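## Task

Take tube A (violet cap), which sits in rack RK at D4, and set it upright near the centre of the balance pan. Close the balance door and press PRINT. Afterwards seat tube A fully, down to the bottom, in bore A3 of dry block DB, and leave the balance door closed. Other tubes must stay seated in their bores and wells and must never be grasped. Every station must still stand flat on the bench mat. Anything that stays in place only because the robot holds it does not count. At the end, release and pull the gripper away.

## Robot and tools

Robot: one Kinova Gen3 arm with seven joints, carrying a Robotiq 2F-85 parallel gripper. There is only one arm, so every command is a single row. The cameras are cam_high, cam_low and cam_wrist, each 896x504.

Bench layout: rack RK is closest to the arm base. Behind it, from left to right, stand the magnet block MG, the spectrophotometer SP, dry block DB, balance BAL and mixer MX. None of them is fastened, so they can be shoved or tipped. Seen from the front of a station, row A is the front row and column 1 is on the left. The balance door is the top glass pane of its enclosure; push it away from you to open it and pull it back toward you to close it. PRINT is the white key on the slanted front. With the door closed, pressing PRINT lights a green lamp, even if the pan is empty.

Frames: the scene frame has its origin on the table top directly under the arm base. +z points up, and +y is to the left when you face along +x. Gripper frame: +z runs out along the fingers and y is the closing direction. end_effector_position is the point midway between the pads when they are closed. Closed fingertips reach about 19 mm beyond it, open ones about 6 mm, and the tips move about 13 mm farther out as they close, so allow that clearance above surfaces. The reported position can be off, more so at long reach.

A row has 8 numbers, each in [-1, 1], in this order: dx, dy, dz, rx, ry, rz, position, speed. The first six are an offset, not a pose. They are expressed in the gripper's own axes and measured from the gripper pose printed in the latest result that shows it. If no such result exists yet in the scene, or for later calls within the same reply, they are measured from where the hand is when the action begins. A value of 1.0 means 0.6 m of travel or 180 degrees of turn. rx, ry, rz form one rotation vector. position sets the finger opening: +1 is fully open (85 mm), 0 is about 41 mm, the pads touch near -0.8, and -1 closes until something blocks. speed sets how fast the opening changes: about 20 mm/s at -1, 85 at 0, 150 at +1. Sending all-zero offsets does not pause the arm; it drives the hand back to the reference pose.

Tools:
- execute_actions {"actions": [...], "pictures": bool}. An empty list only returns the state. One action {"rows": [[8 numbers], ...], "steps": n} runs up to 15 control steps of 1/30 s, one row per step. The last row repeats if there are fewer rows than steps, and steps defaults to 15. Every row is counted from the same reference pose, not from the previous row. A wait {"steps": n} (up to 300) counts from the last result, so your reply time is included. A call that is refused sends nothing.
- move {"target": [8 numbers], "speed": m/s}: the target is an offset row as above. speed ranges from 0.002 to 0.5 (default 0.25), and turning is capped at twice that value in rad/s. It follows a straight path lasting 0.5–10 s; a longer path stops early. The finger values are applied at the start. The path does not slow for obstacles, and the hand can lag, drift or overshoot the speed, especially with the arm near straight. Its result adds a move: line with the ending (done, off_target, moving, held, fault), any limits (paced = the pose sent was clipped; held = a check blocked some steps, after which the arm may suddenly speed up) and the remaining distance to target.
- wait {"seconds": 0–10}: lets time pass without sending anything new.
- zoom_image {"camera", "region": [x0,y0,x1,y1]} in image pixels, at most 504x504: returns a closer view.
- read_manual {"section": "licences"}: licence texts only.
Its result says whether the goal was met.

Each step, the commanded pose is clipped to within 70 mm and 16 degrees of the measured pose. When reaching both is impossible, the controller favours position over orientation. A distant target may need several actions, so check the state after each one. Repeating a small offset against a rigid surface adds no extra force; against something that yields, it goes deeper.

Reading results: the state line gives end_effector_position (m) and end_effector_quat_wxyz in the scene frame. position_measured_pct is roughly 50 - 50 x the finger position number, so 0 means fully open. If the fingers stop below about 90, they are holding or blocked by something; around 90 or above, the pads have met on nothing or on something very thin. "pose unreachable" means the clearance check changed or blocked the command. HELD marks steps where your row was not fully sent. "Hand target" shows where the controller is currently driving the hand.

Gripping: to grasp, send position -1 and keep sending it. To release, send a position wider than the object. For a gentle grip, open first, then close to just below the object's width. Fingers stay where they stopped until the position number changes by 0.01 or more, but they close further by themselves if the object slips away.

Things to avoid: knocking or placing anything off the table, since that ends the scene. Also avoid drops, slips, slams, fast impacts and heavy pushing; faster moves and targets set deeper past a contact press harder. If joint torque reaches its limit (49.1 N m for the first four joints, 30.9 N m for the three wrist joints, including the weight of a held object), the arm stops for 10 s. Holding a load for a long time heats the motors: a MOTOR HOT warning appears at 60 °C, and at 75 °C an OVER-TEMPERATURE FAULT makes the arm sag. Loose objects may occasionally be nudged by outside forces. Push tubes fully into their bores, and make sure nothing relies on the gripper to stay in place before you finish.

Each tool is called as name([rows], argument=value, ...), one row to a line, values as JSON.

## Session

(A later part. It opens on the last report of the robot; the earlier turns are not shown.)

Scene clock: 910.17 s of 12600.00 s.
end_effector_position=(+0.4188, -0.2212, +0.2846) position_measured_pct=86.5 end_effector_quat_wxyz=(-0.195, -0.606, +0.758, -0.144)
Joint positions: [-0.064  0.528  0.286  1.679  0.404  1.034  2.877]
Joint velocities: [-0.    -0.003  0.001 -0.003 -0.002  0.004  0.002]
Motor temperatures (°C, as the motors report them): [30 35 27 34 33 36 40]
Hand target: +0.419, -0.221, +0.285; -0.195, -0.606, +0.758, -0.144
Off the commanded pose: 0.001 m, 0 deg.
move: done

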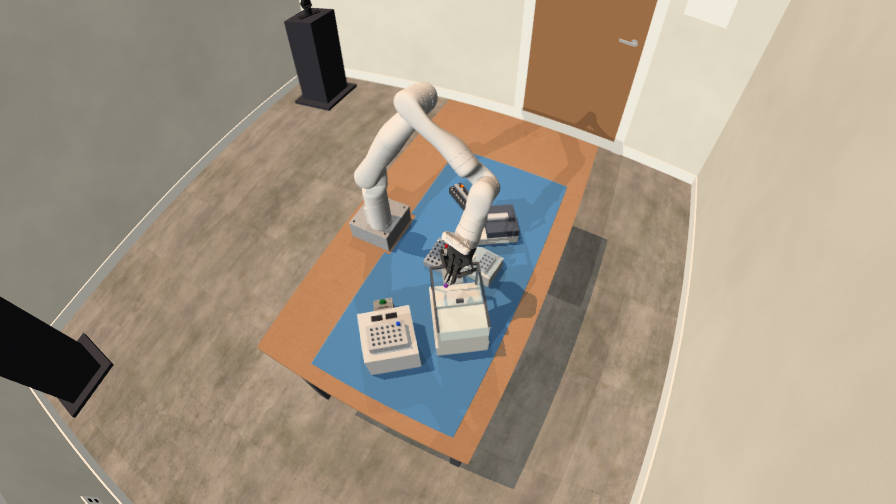

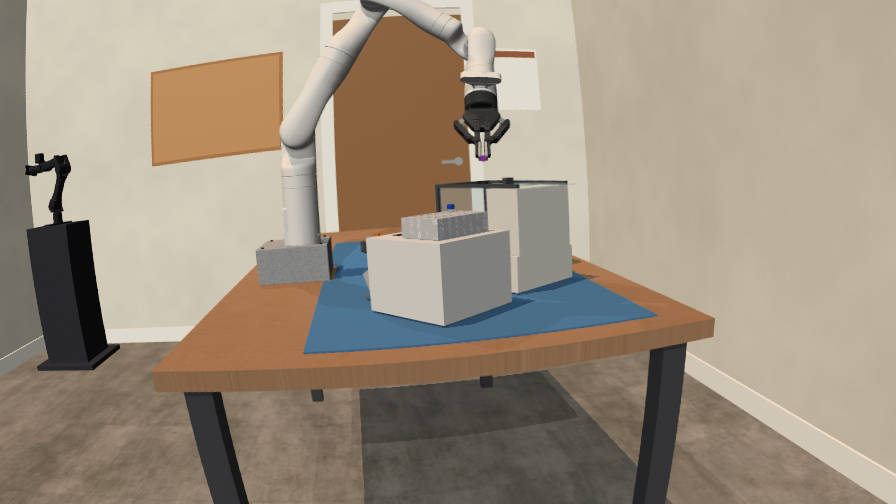

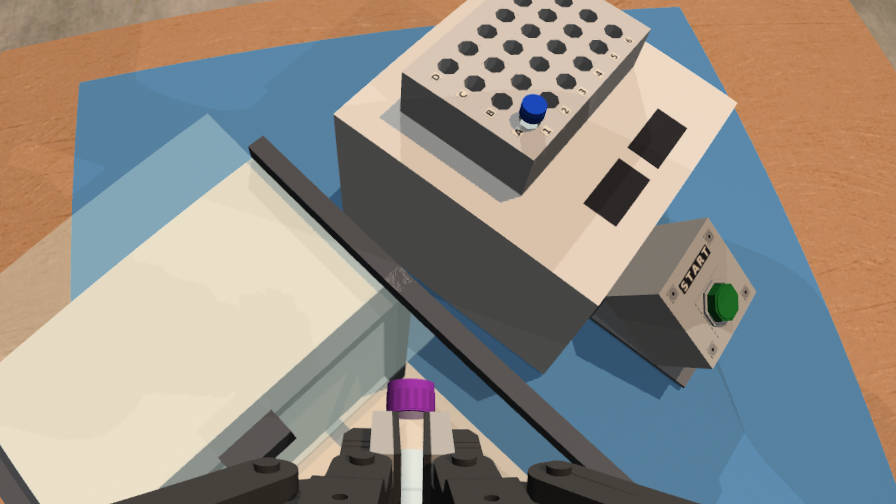

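move(target=[-0.0133, 0.3255, -0.0007, 0, 0, 0, -1, -0.8], speed=0.15)

move(target=[-0.157, -0.006, 0.294, 0, 0, 0, -1, -0.8], speed=0.1)

Scene clock: 967.53 s of 12600.00 s.
end_effector_position=(+0.2297, -0.1713, +0.2842) position_measured_pct=86.5 end_effector_quat_wxyz=(-0.195, -0.605, +0.758, -0.144)
Joint positions: [-0.233  0.137  0.291  2.273  0.558  0.931  2.588]
Joint velocities: [-0.003 -0.009 -0.003  0.004  0.001 -0.001 -0.002]
Motor temperatures (°C, as the motors report them): [30 35 27 34 33 36 40]
Hand target: +0.230, -0.171, +0.284; -0.195, -0.606, +0.758, -0.144
Off the commanded pose: 0.001 m, 0 deg.
After step 1668, the last 132 steps of your reply time or wait did not run and took no scene time. You can wait again.
move: done

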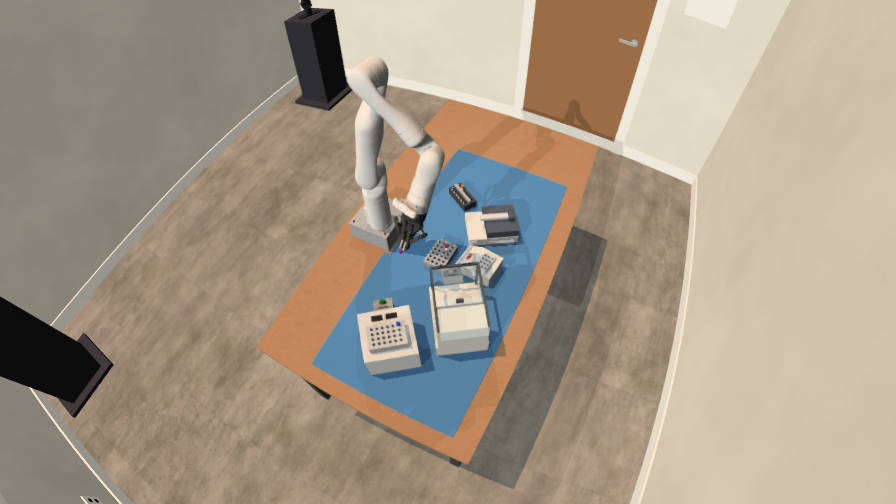

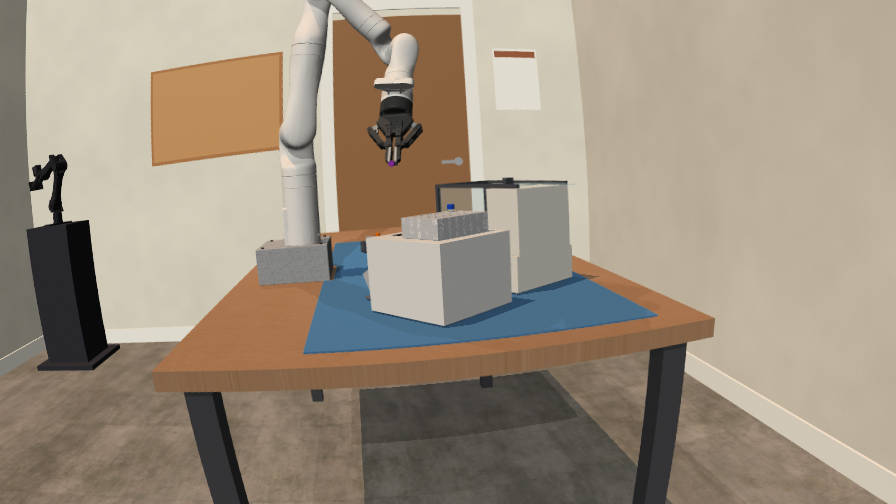

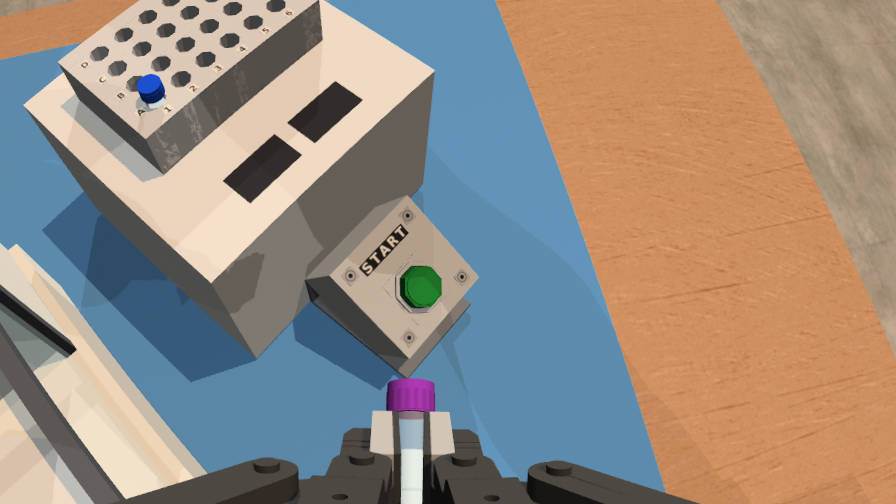

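Scene clock: 970.07 s of 12600.00 s.
end_effector_position=(+0.2305, -0.1718, +0.0854) position_measured_pct=86.5 end_effector_quat_wxyz=(-0.195, -0.604, +0.759, -0.145)
Joint positions: [-0.416  0.917  0.626  2.462  1.028 -0.011  1.911]
Joint velocities: [-0.052  0.046  0.07   0.015 -0.003 -0.076  0.002]
Motor temperatures (°C, as the motors report them): [30 35 27 34 33 36 40]
Hand target: +0.230, -0.172, +0.085; -0.196, -0.605, +0.758, -0.145
Off the commanded pose: 0.002 m, 0 deg.
move: done

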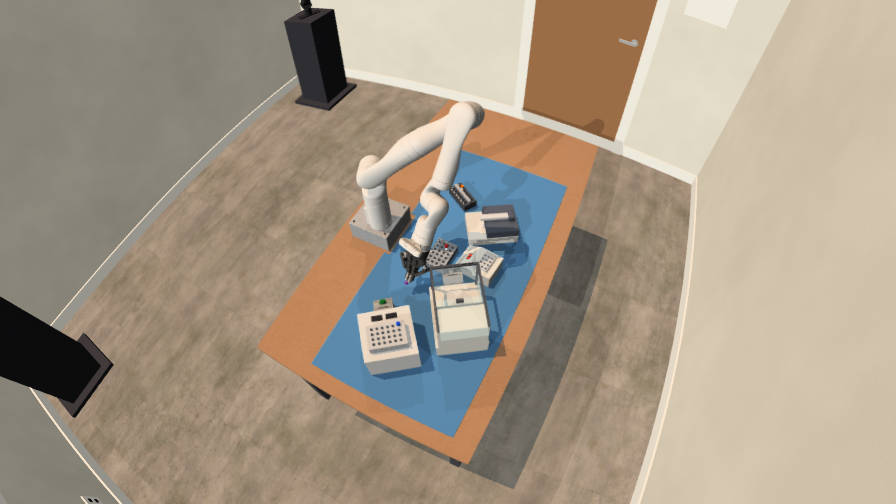

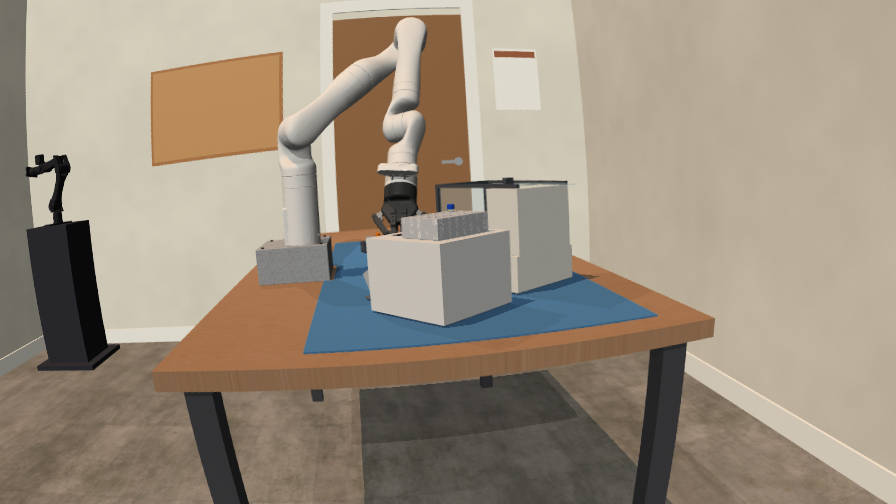

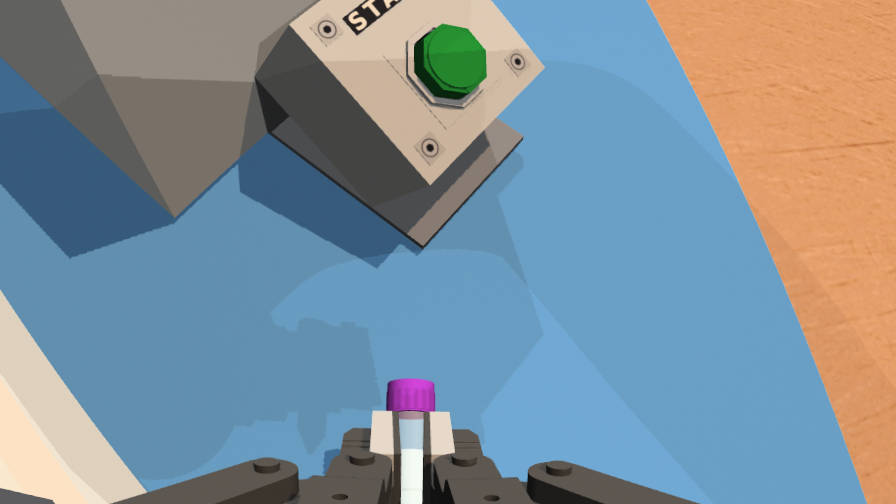

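execute_actions(actions=[])

Scene clock: 988.43 s of 12600.00 s.
end_effector_position=(+0.2302, -0.1715, +0.0850) position_measured_pct=86.5 end_effector_quat_wxyz=(-0.196, -0.605, +0.758, -0.145)
Joint positions: [-0.422  0.922  0.632  2.463  1.028 -0.017  1.911]
Joint velocities: [ 0.    -0.    -0.    -0.002 -0.001  0.    -0.001]
Motor temperatures (°C, as the motors report them): [30 35 27 34 33 36 40]
Hand target: +0.230, -0.172, +0.085; -0.196, -0.605, +0.758, -0.145
Off the commanded pose: 0.001 m, 0 deg.
Steps of this call (steps 1 to 551: nothing new was sent). Readings (end_effector_position | what the end effector reports):
1: (+0.2304, -0.1718, +0.0853) | position_measured_pct=86.5
2: (+0.2304, -0.1718, +0.0853) | position_measured_pct=86.5
4: (+0.2303, -0.1717, +0.0852) | position_measured_pct=86.5
8: (+0.2302, -0.1716, +0.0851) | position_measured_pct=86.5
551: the state above

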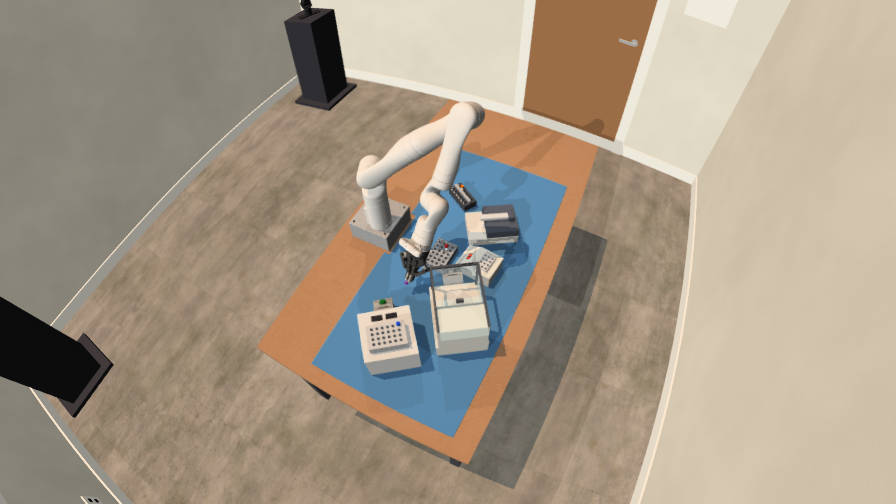

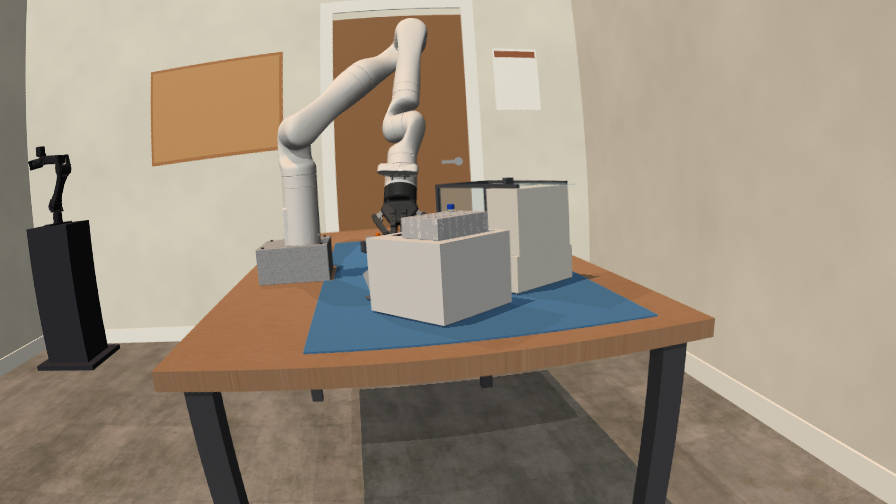

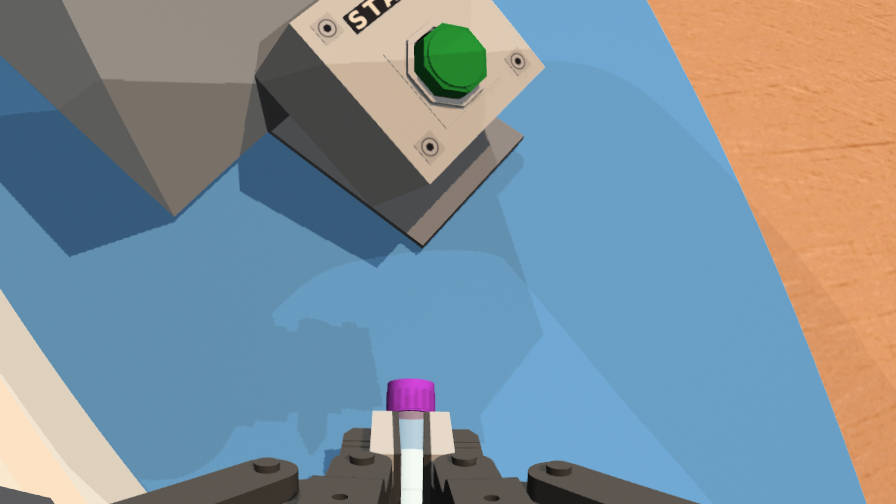

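move(target=[-0.047,-0.002,0.088,0,0,0,-1,0], speed=0.05)

Scene clock: 999.83 s of 12600.00 s.
end_effector_position=(+0.2310, -0.1715, +0.0259) position_measured_pct=86.5 end_effector_quat_wxyz=(-0.195, -0.605, +0.758, -0.146)
Joint positions: [-0.504  1.223  0.726  2.435  0.888 -0.292  1.935]
Joint velocities: [-0.006  0.009  0.003  0.003 -0.007 -0.006  0.002]
Motor temperatures (°C, as the motors report them): [30 35 27 34 33 36 40]
Hand target: +0.231, -0.172, +0.025; -0.196, -0.605, +0.758, -0.145
Off the commanded pose: 0.001 m, 0 deg.
move: done

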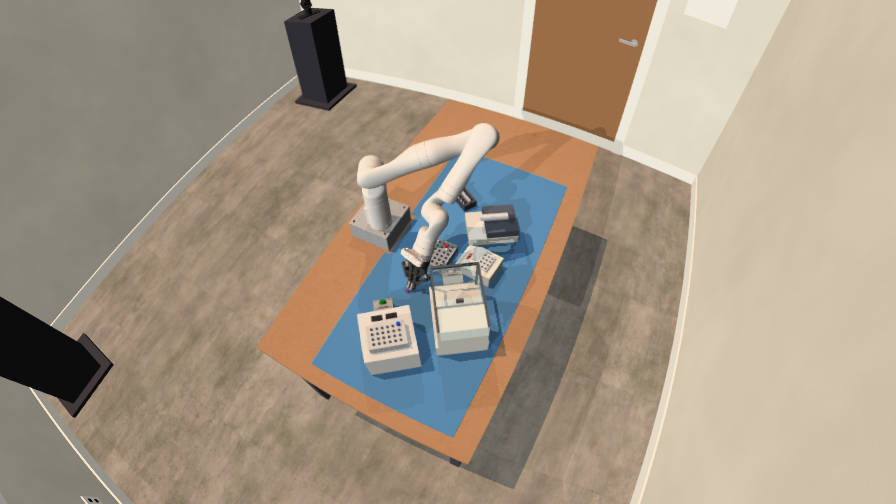

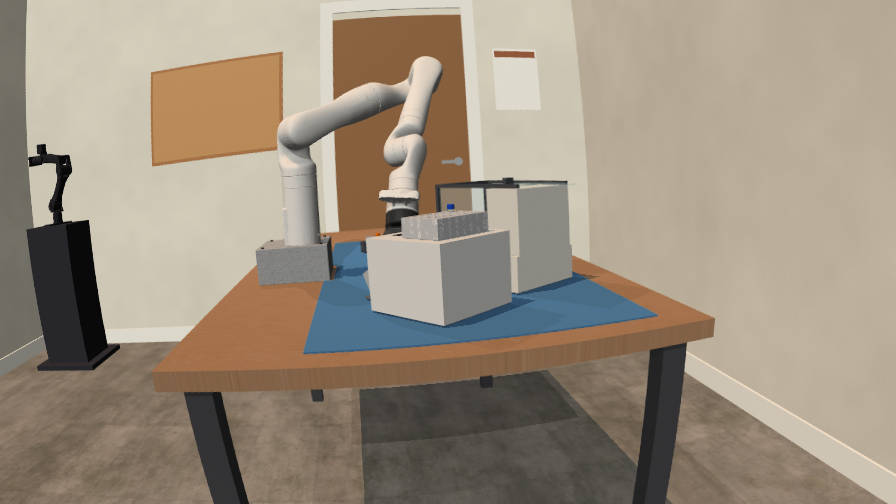

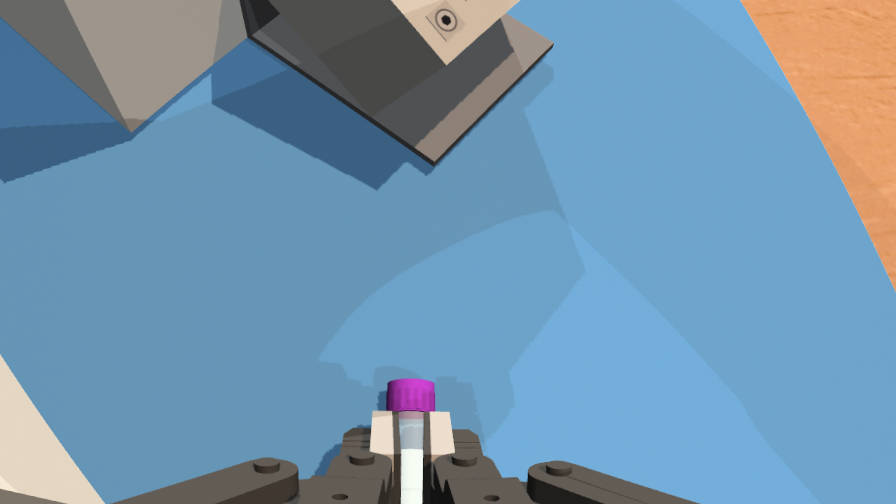

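move(target=[-0.003,0,0.006,0,0,0,-1,0], speed=0.01)

execute_actions([
  {"rows":[[0,0,0,0,0,0,-0.45,-0.7]],"steps":15},
])

Scene clock: 1004.47 s of 12600.00 s.
end_effector_position=(+0.2310, -0.1716, +0.0248) position_measured_pct=86.5 end_effector_quat_wxyz=(-0.195, -0.604, +0.759, -0.147)
Joint positions: [-0.509  1.232  0.73   2.436  0.878 -0.301  1.936]
Joint velocities: [-0.001  0.001  0.001  0.002 -0.004 -0.001  0.002]
Motor temperatures (°C, as the motors report them): [30 35 27 34 33 36 40]
Hand target: +0.231, -0.172, +0.022; -0.195, -0.605, +0.758, -0.146
Off the commanded pose: 0.003 m, 0 deg.
move: done

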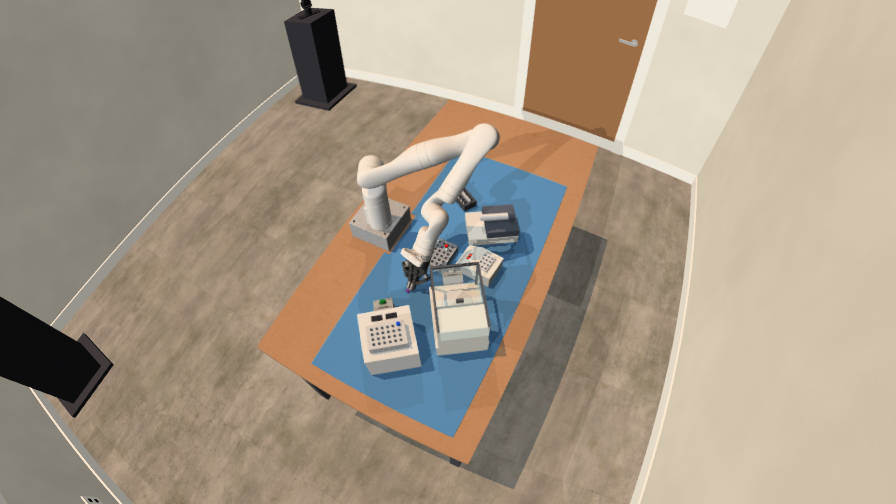

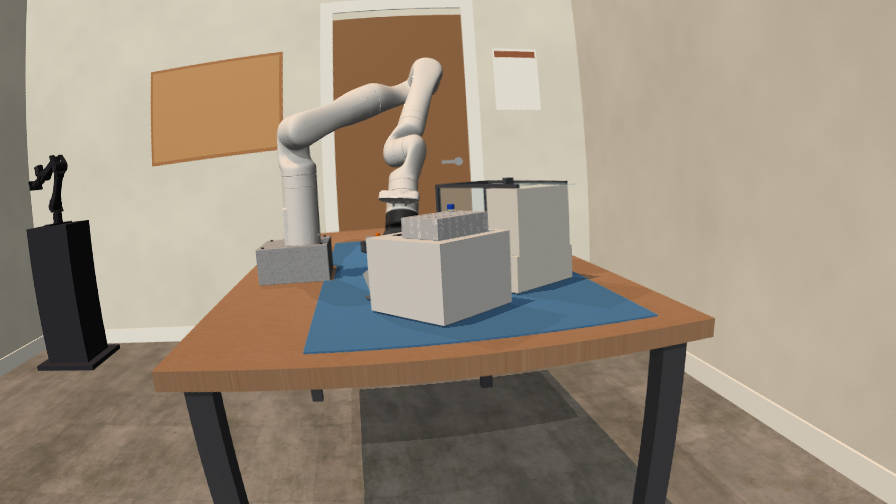

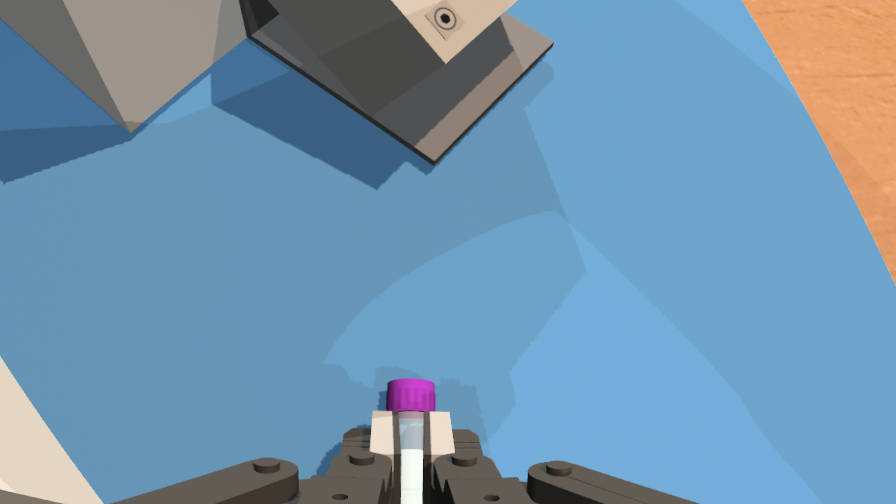

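Scene clock: 1004.97 s of 12600.00 s.
end_effector_position=(+0.2310, -0.1716, +0.0248) position_measured_pct=72.6 end_effector_quat_wxyz=(-0.195, -0.604, +0.759, -0.147)
Joint positions: [-0.509  1.232  0.73   2.436  0.877 -0.301  1.937]
Joint velocities: [ 0.001  0.001  0.001 -0.001  0.     0.001  0.001]
Motor temperatures (°C, as the motors report them): [30 35 27 34 33 36 40]
Hand target: +0.231, -0.172, +0.025; -0.195, -0.604, +0.759, -0.147
Off the commanded pose: 0.000 m, 0 deg.
Steps of this call (steps 1 to 15: all 15 steps of this action). Readings (end_effector_position | what the end effector reports):
1: (+0.2311, -0.1714, +0.0251) | position_measured_pct=86.5
2: (+0.2311, -0.1713, +0.0255) | position_measured_pct=86.5
4: (+0.2311, -0.1714, +0.0255) | position_measured_pct=84.1
8: (+0.2311, -0.1714, +0.0250) | position_measured_pct=79.0
15: the state above

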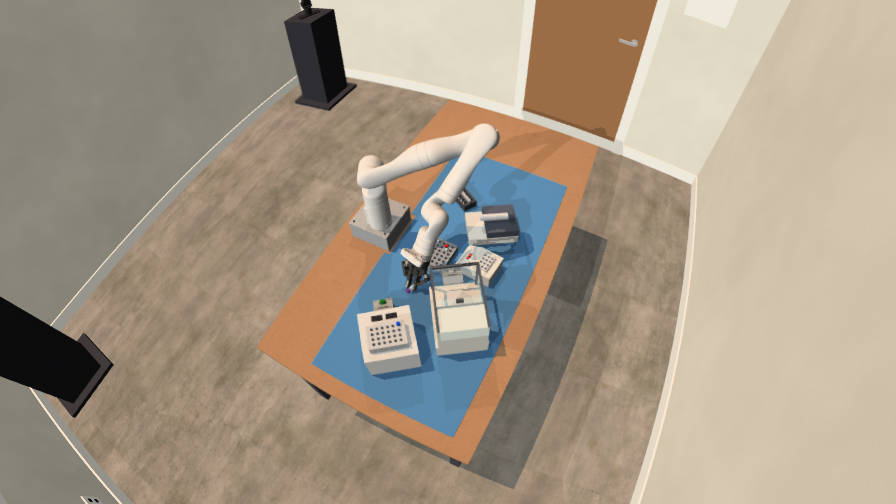

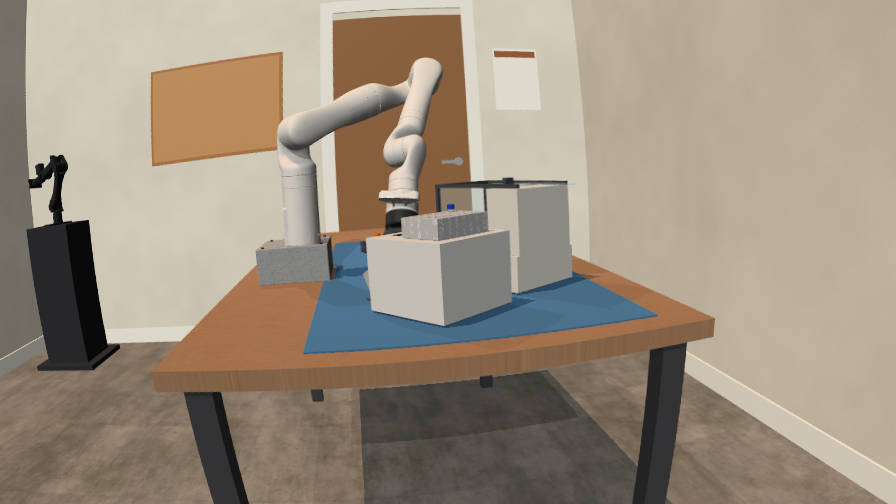

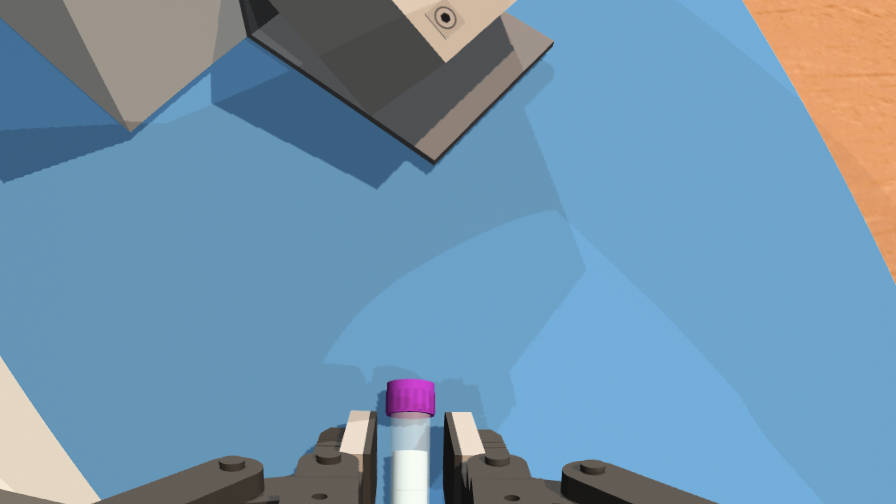

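move(target=[0.055,0.002,-0.103,0,0,0,-0.2,0], speed=0.08)

move(target=[0,0,0,0,-0.405,0,-0.2,0], speed=0.1)

Scene clock: 1013.13 s of 12600.00 s.
end_effector_position=(+0.2302, -0.1713, +0.0944) position_measured_pct=59.9 end_effector_quat_wxyz=(-0.195, -0.605, +0.758, -0.148)
Joint positions: [-0.409  0.873  0.606  2.468  1.047  0.033  1.899]
Joint velocities: [ 0.044 -0.038 -0.062 -0.014 -0.006  0.062  0.006]
Motor temperatures (°C, as the motors report them): [30 34 27 34 33 36 40]
Hand target: +0.230, -0.171, +0.095; -0.195, -0.604, +0.759, -0.147
Off the commanded pose: 0.001 m, 0 deg.
move: done

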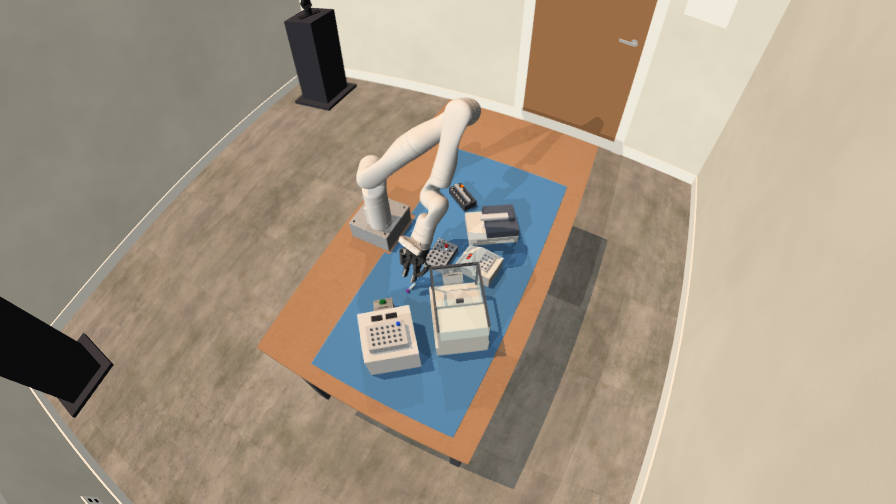

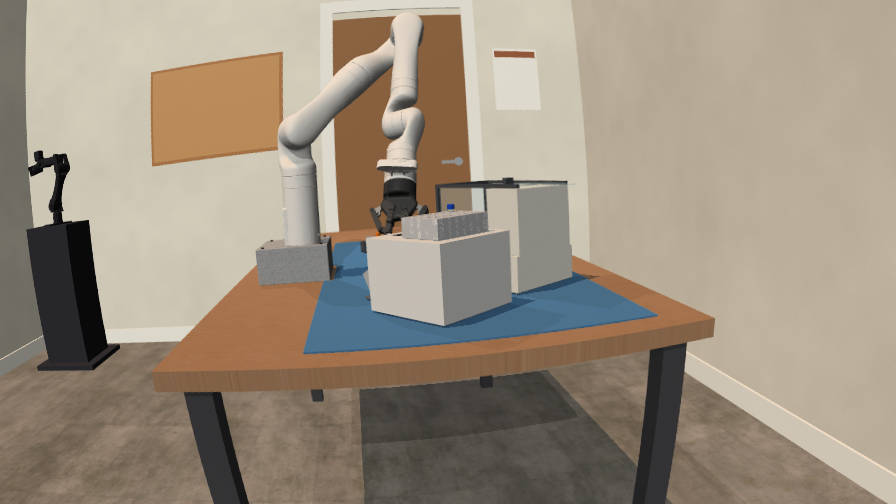

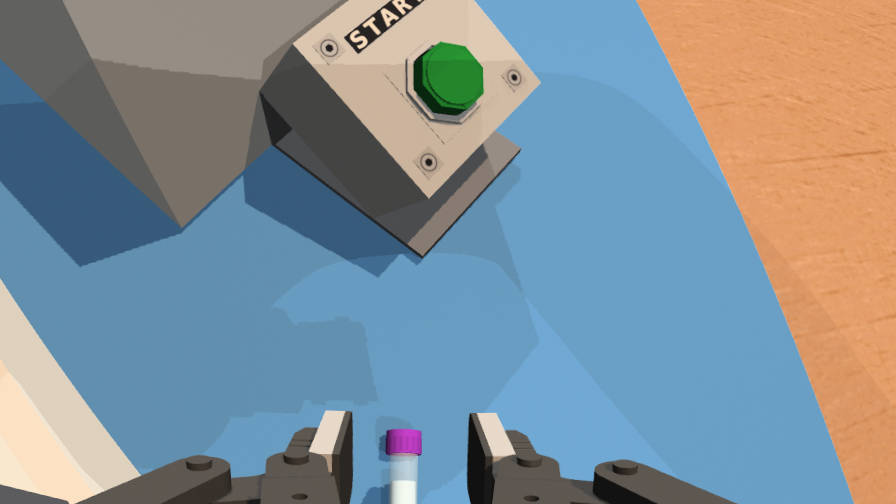

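Scene clock: 1019.83 s of 12600.00 s.
end_effector_position=(+0.2304, -0.1700, +0.0943) position_measured_pct=59.9 end_effector_quat_wxyz=(+0.292, -0.575, +0.724, +0.243)
Joint positions: [ 1.705  1.246 -1.01   1.896  0.437  0.984  3.436]
Joint velocities: [ 0.003  0.009  0.001 -0.005 -0.005  0.004  0.006]
Motor temperatures (°C, as the motors report them): [30 34 27 34 33 36 40]
Hand target: +0.230, -0.170, +0.094; +0.292, -0.575, +0.724, +0.244
Off the commanded pose: 0.001 m, 0 deg.
move: done

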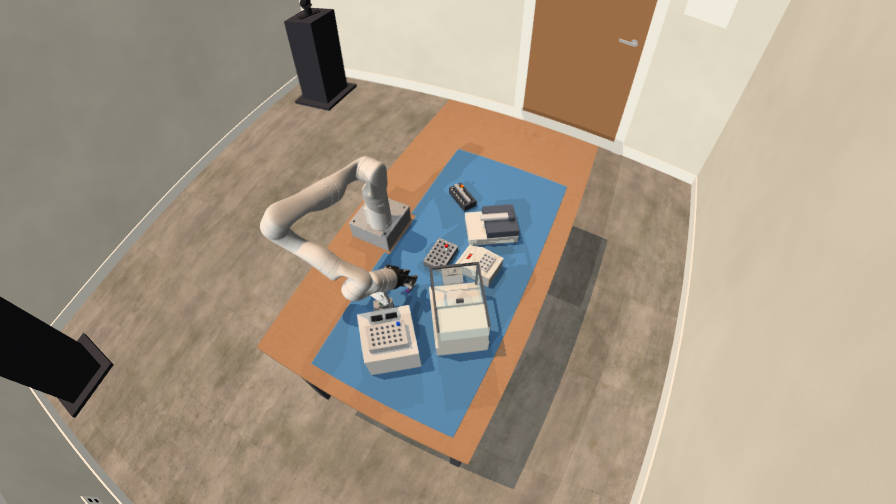

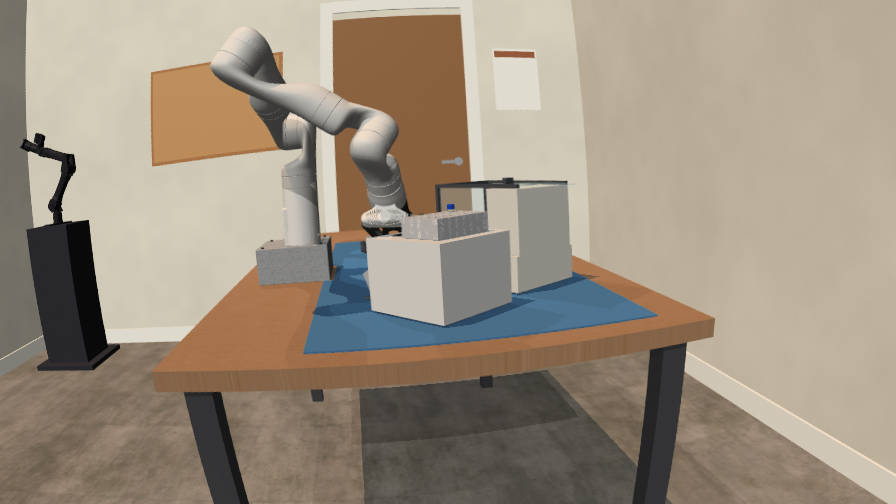

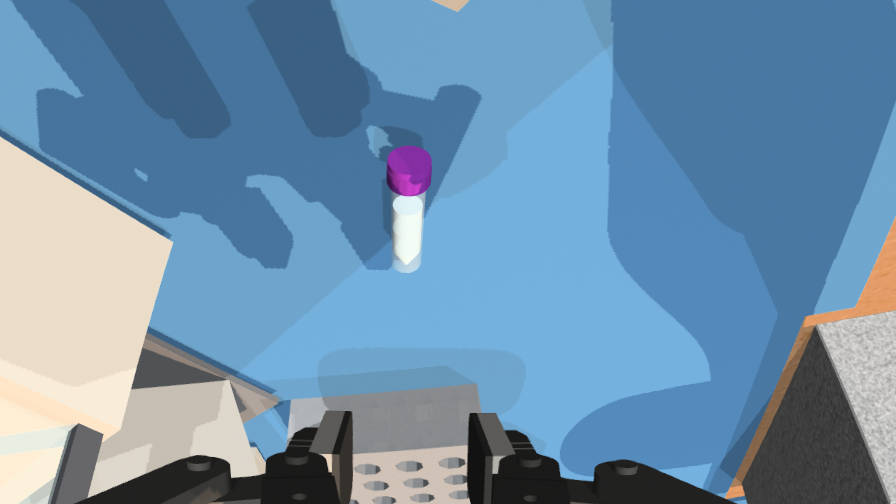

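move(target=[0,0,0,0,0,-0.995,-0.2,0], speed=0.4)

Scene clock: 1051.67 s of 12600.00 s.
end_effector_position=(+0.2304, -0.1704, +0.0941) position_measured_pct=59.9 end_effector_quat_wxyz=(-0.245, +0.729, +0.570, +0.289)
Joint positions: [ 1.861  1.804 -1.67   1.892  1.007  1.543  5.973]
Joint velocities: [-0.     0.003 -0.     0.001 -0.002 -0.     0.006]
Motor temperatures (°C, as the motors report them): [30 34 27 34 33 36 40]
Hand target: +0.230, -0.170, +0.094; -0.245, +0.729, +0.570, +0.290
Off the commanded pose: 0.001 m, 0 deg.
move: done

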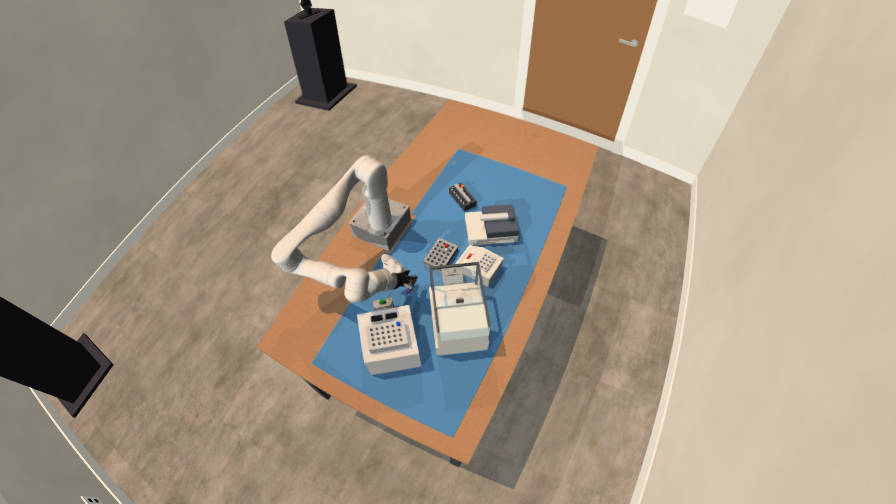

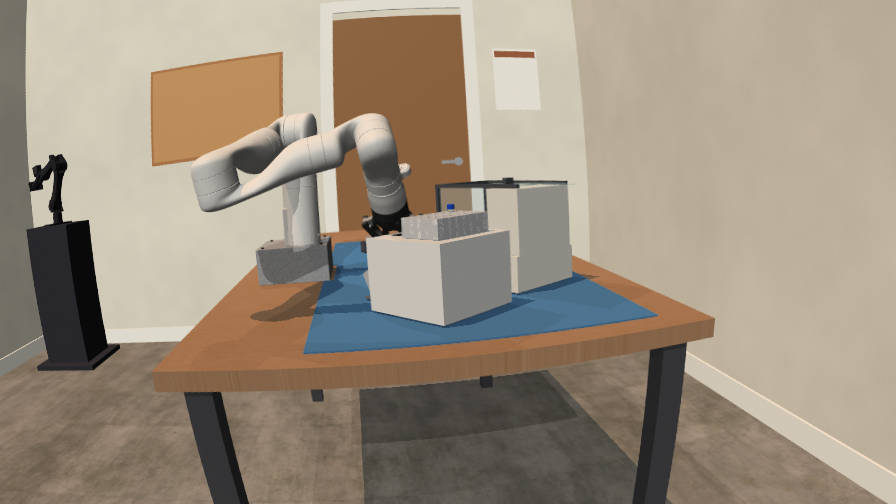

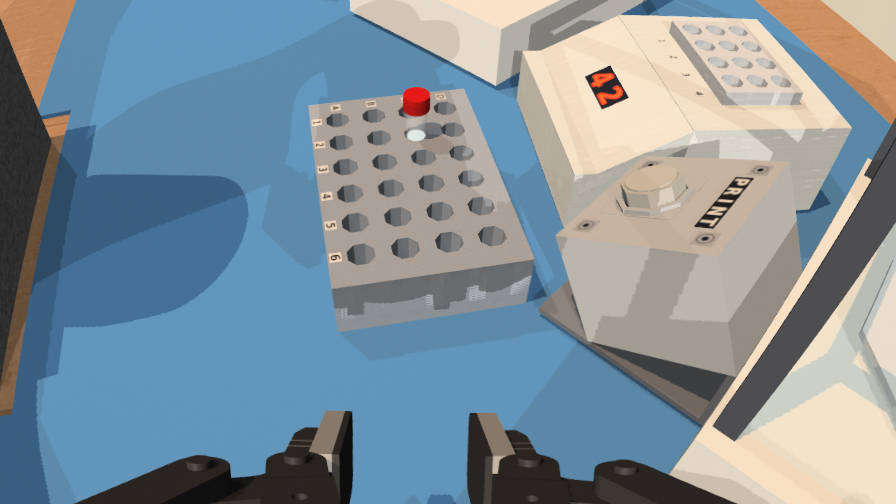

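move(target=[-0.0857,0.0045,0.0558,0,0,0,-0.35,0], speed=0.05)

Scene clock: 1071.00 s of 12600.00 s.
end_effector_position=(+0.2287, -0.1835, +0.0344) position_measured_pct=67.5 end_effector_quat_wxyz=(-0.245, +0.729, +0.570, +0.289)
Joint positions: [ 1.877  1.893 -1.585  1.812  1.111  1.545  6.087]
Joint velocities: [ 0.     0.003  0.004 -0.001  0.001 -0.001  0.002]
Motor temperatures (°C, as the motors report them): [30 34 27 33 33 36 40]
Hand target: +0.229, -0.183, +0.034; -0.245, +0.729, +0.570, +0.290
Off the commanded pose: 0.000 m, 0 deg.
move: done

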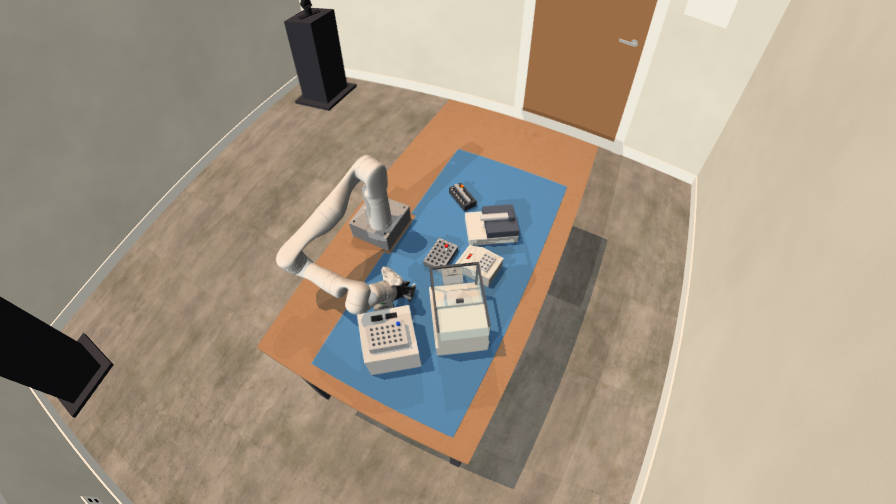

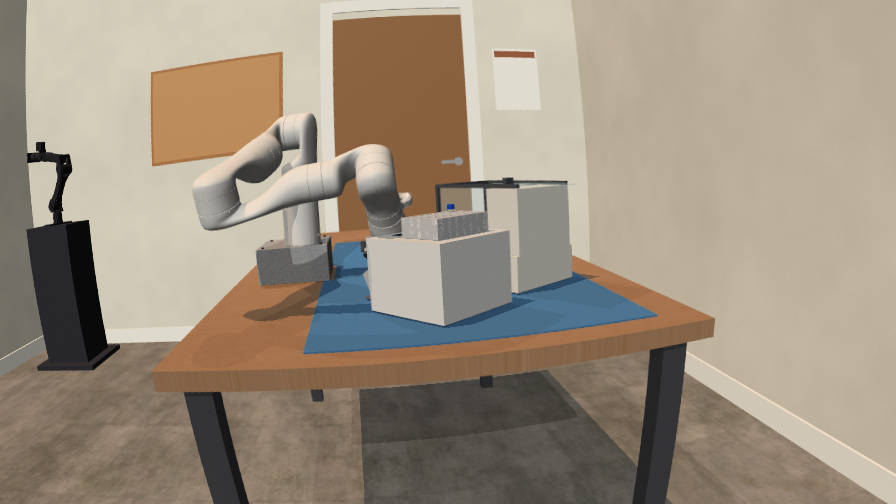

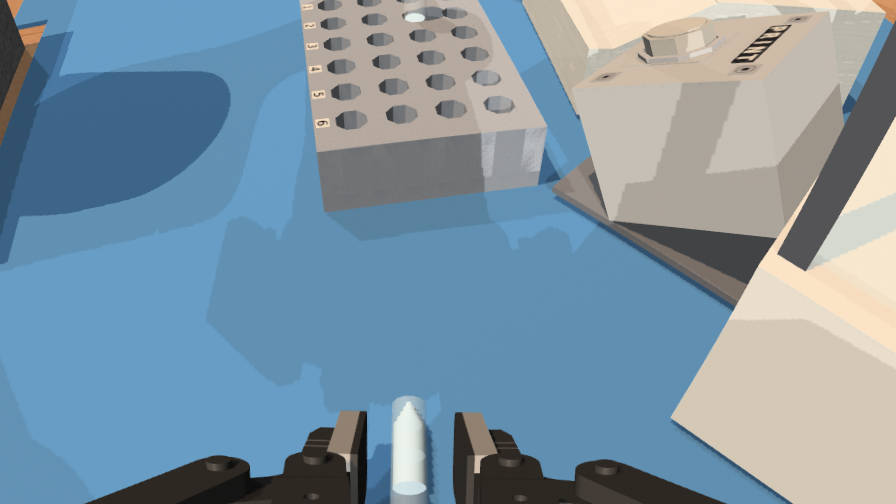

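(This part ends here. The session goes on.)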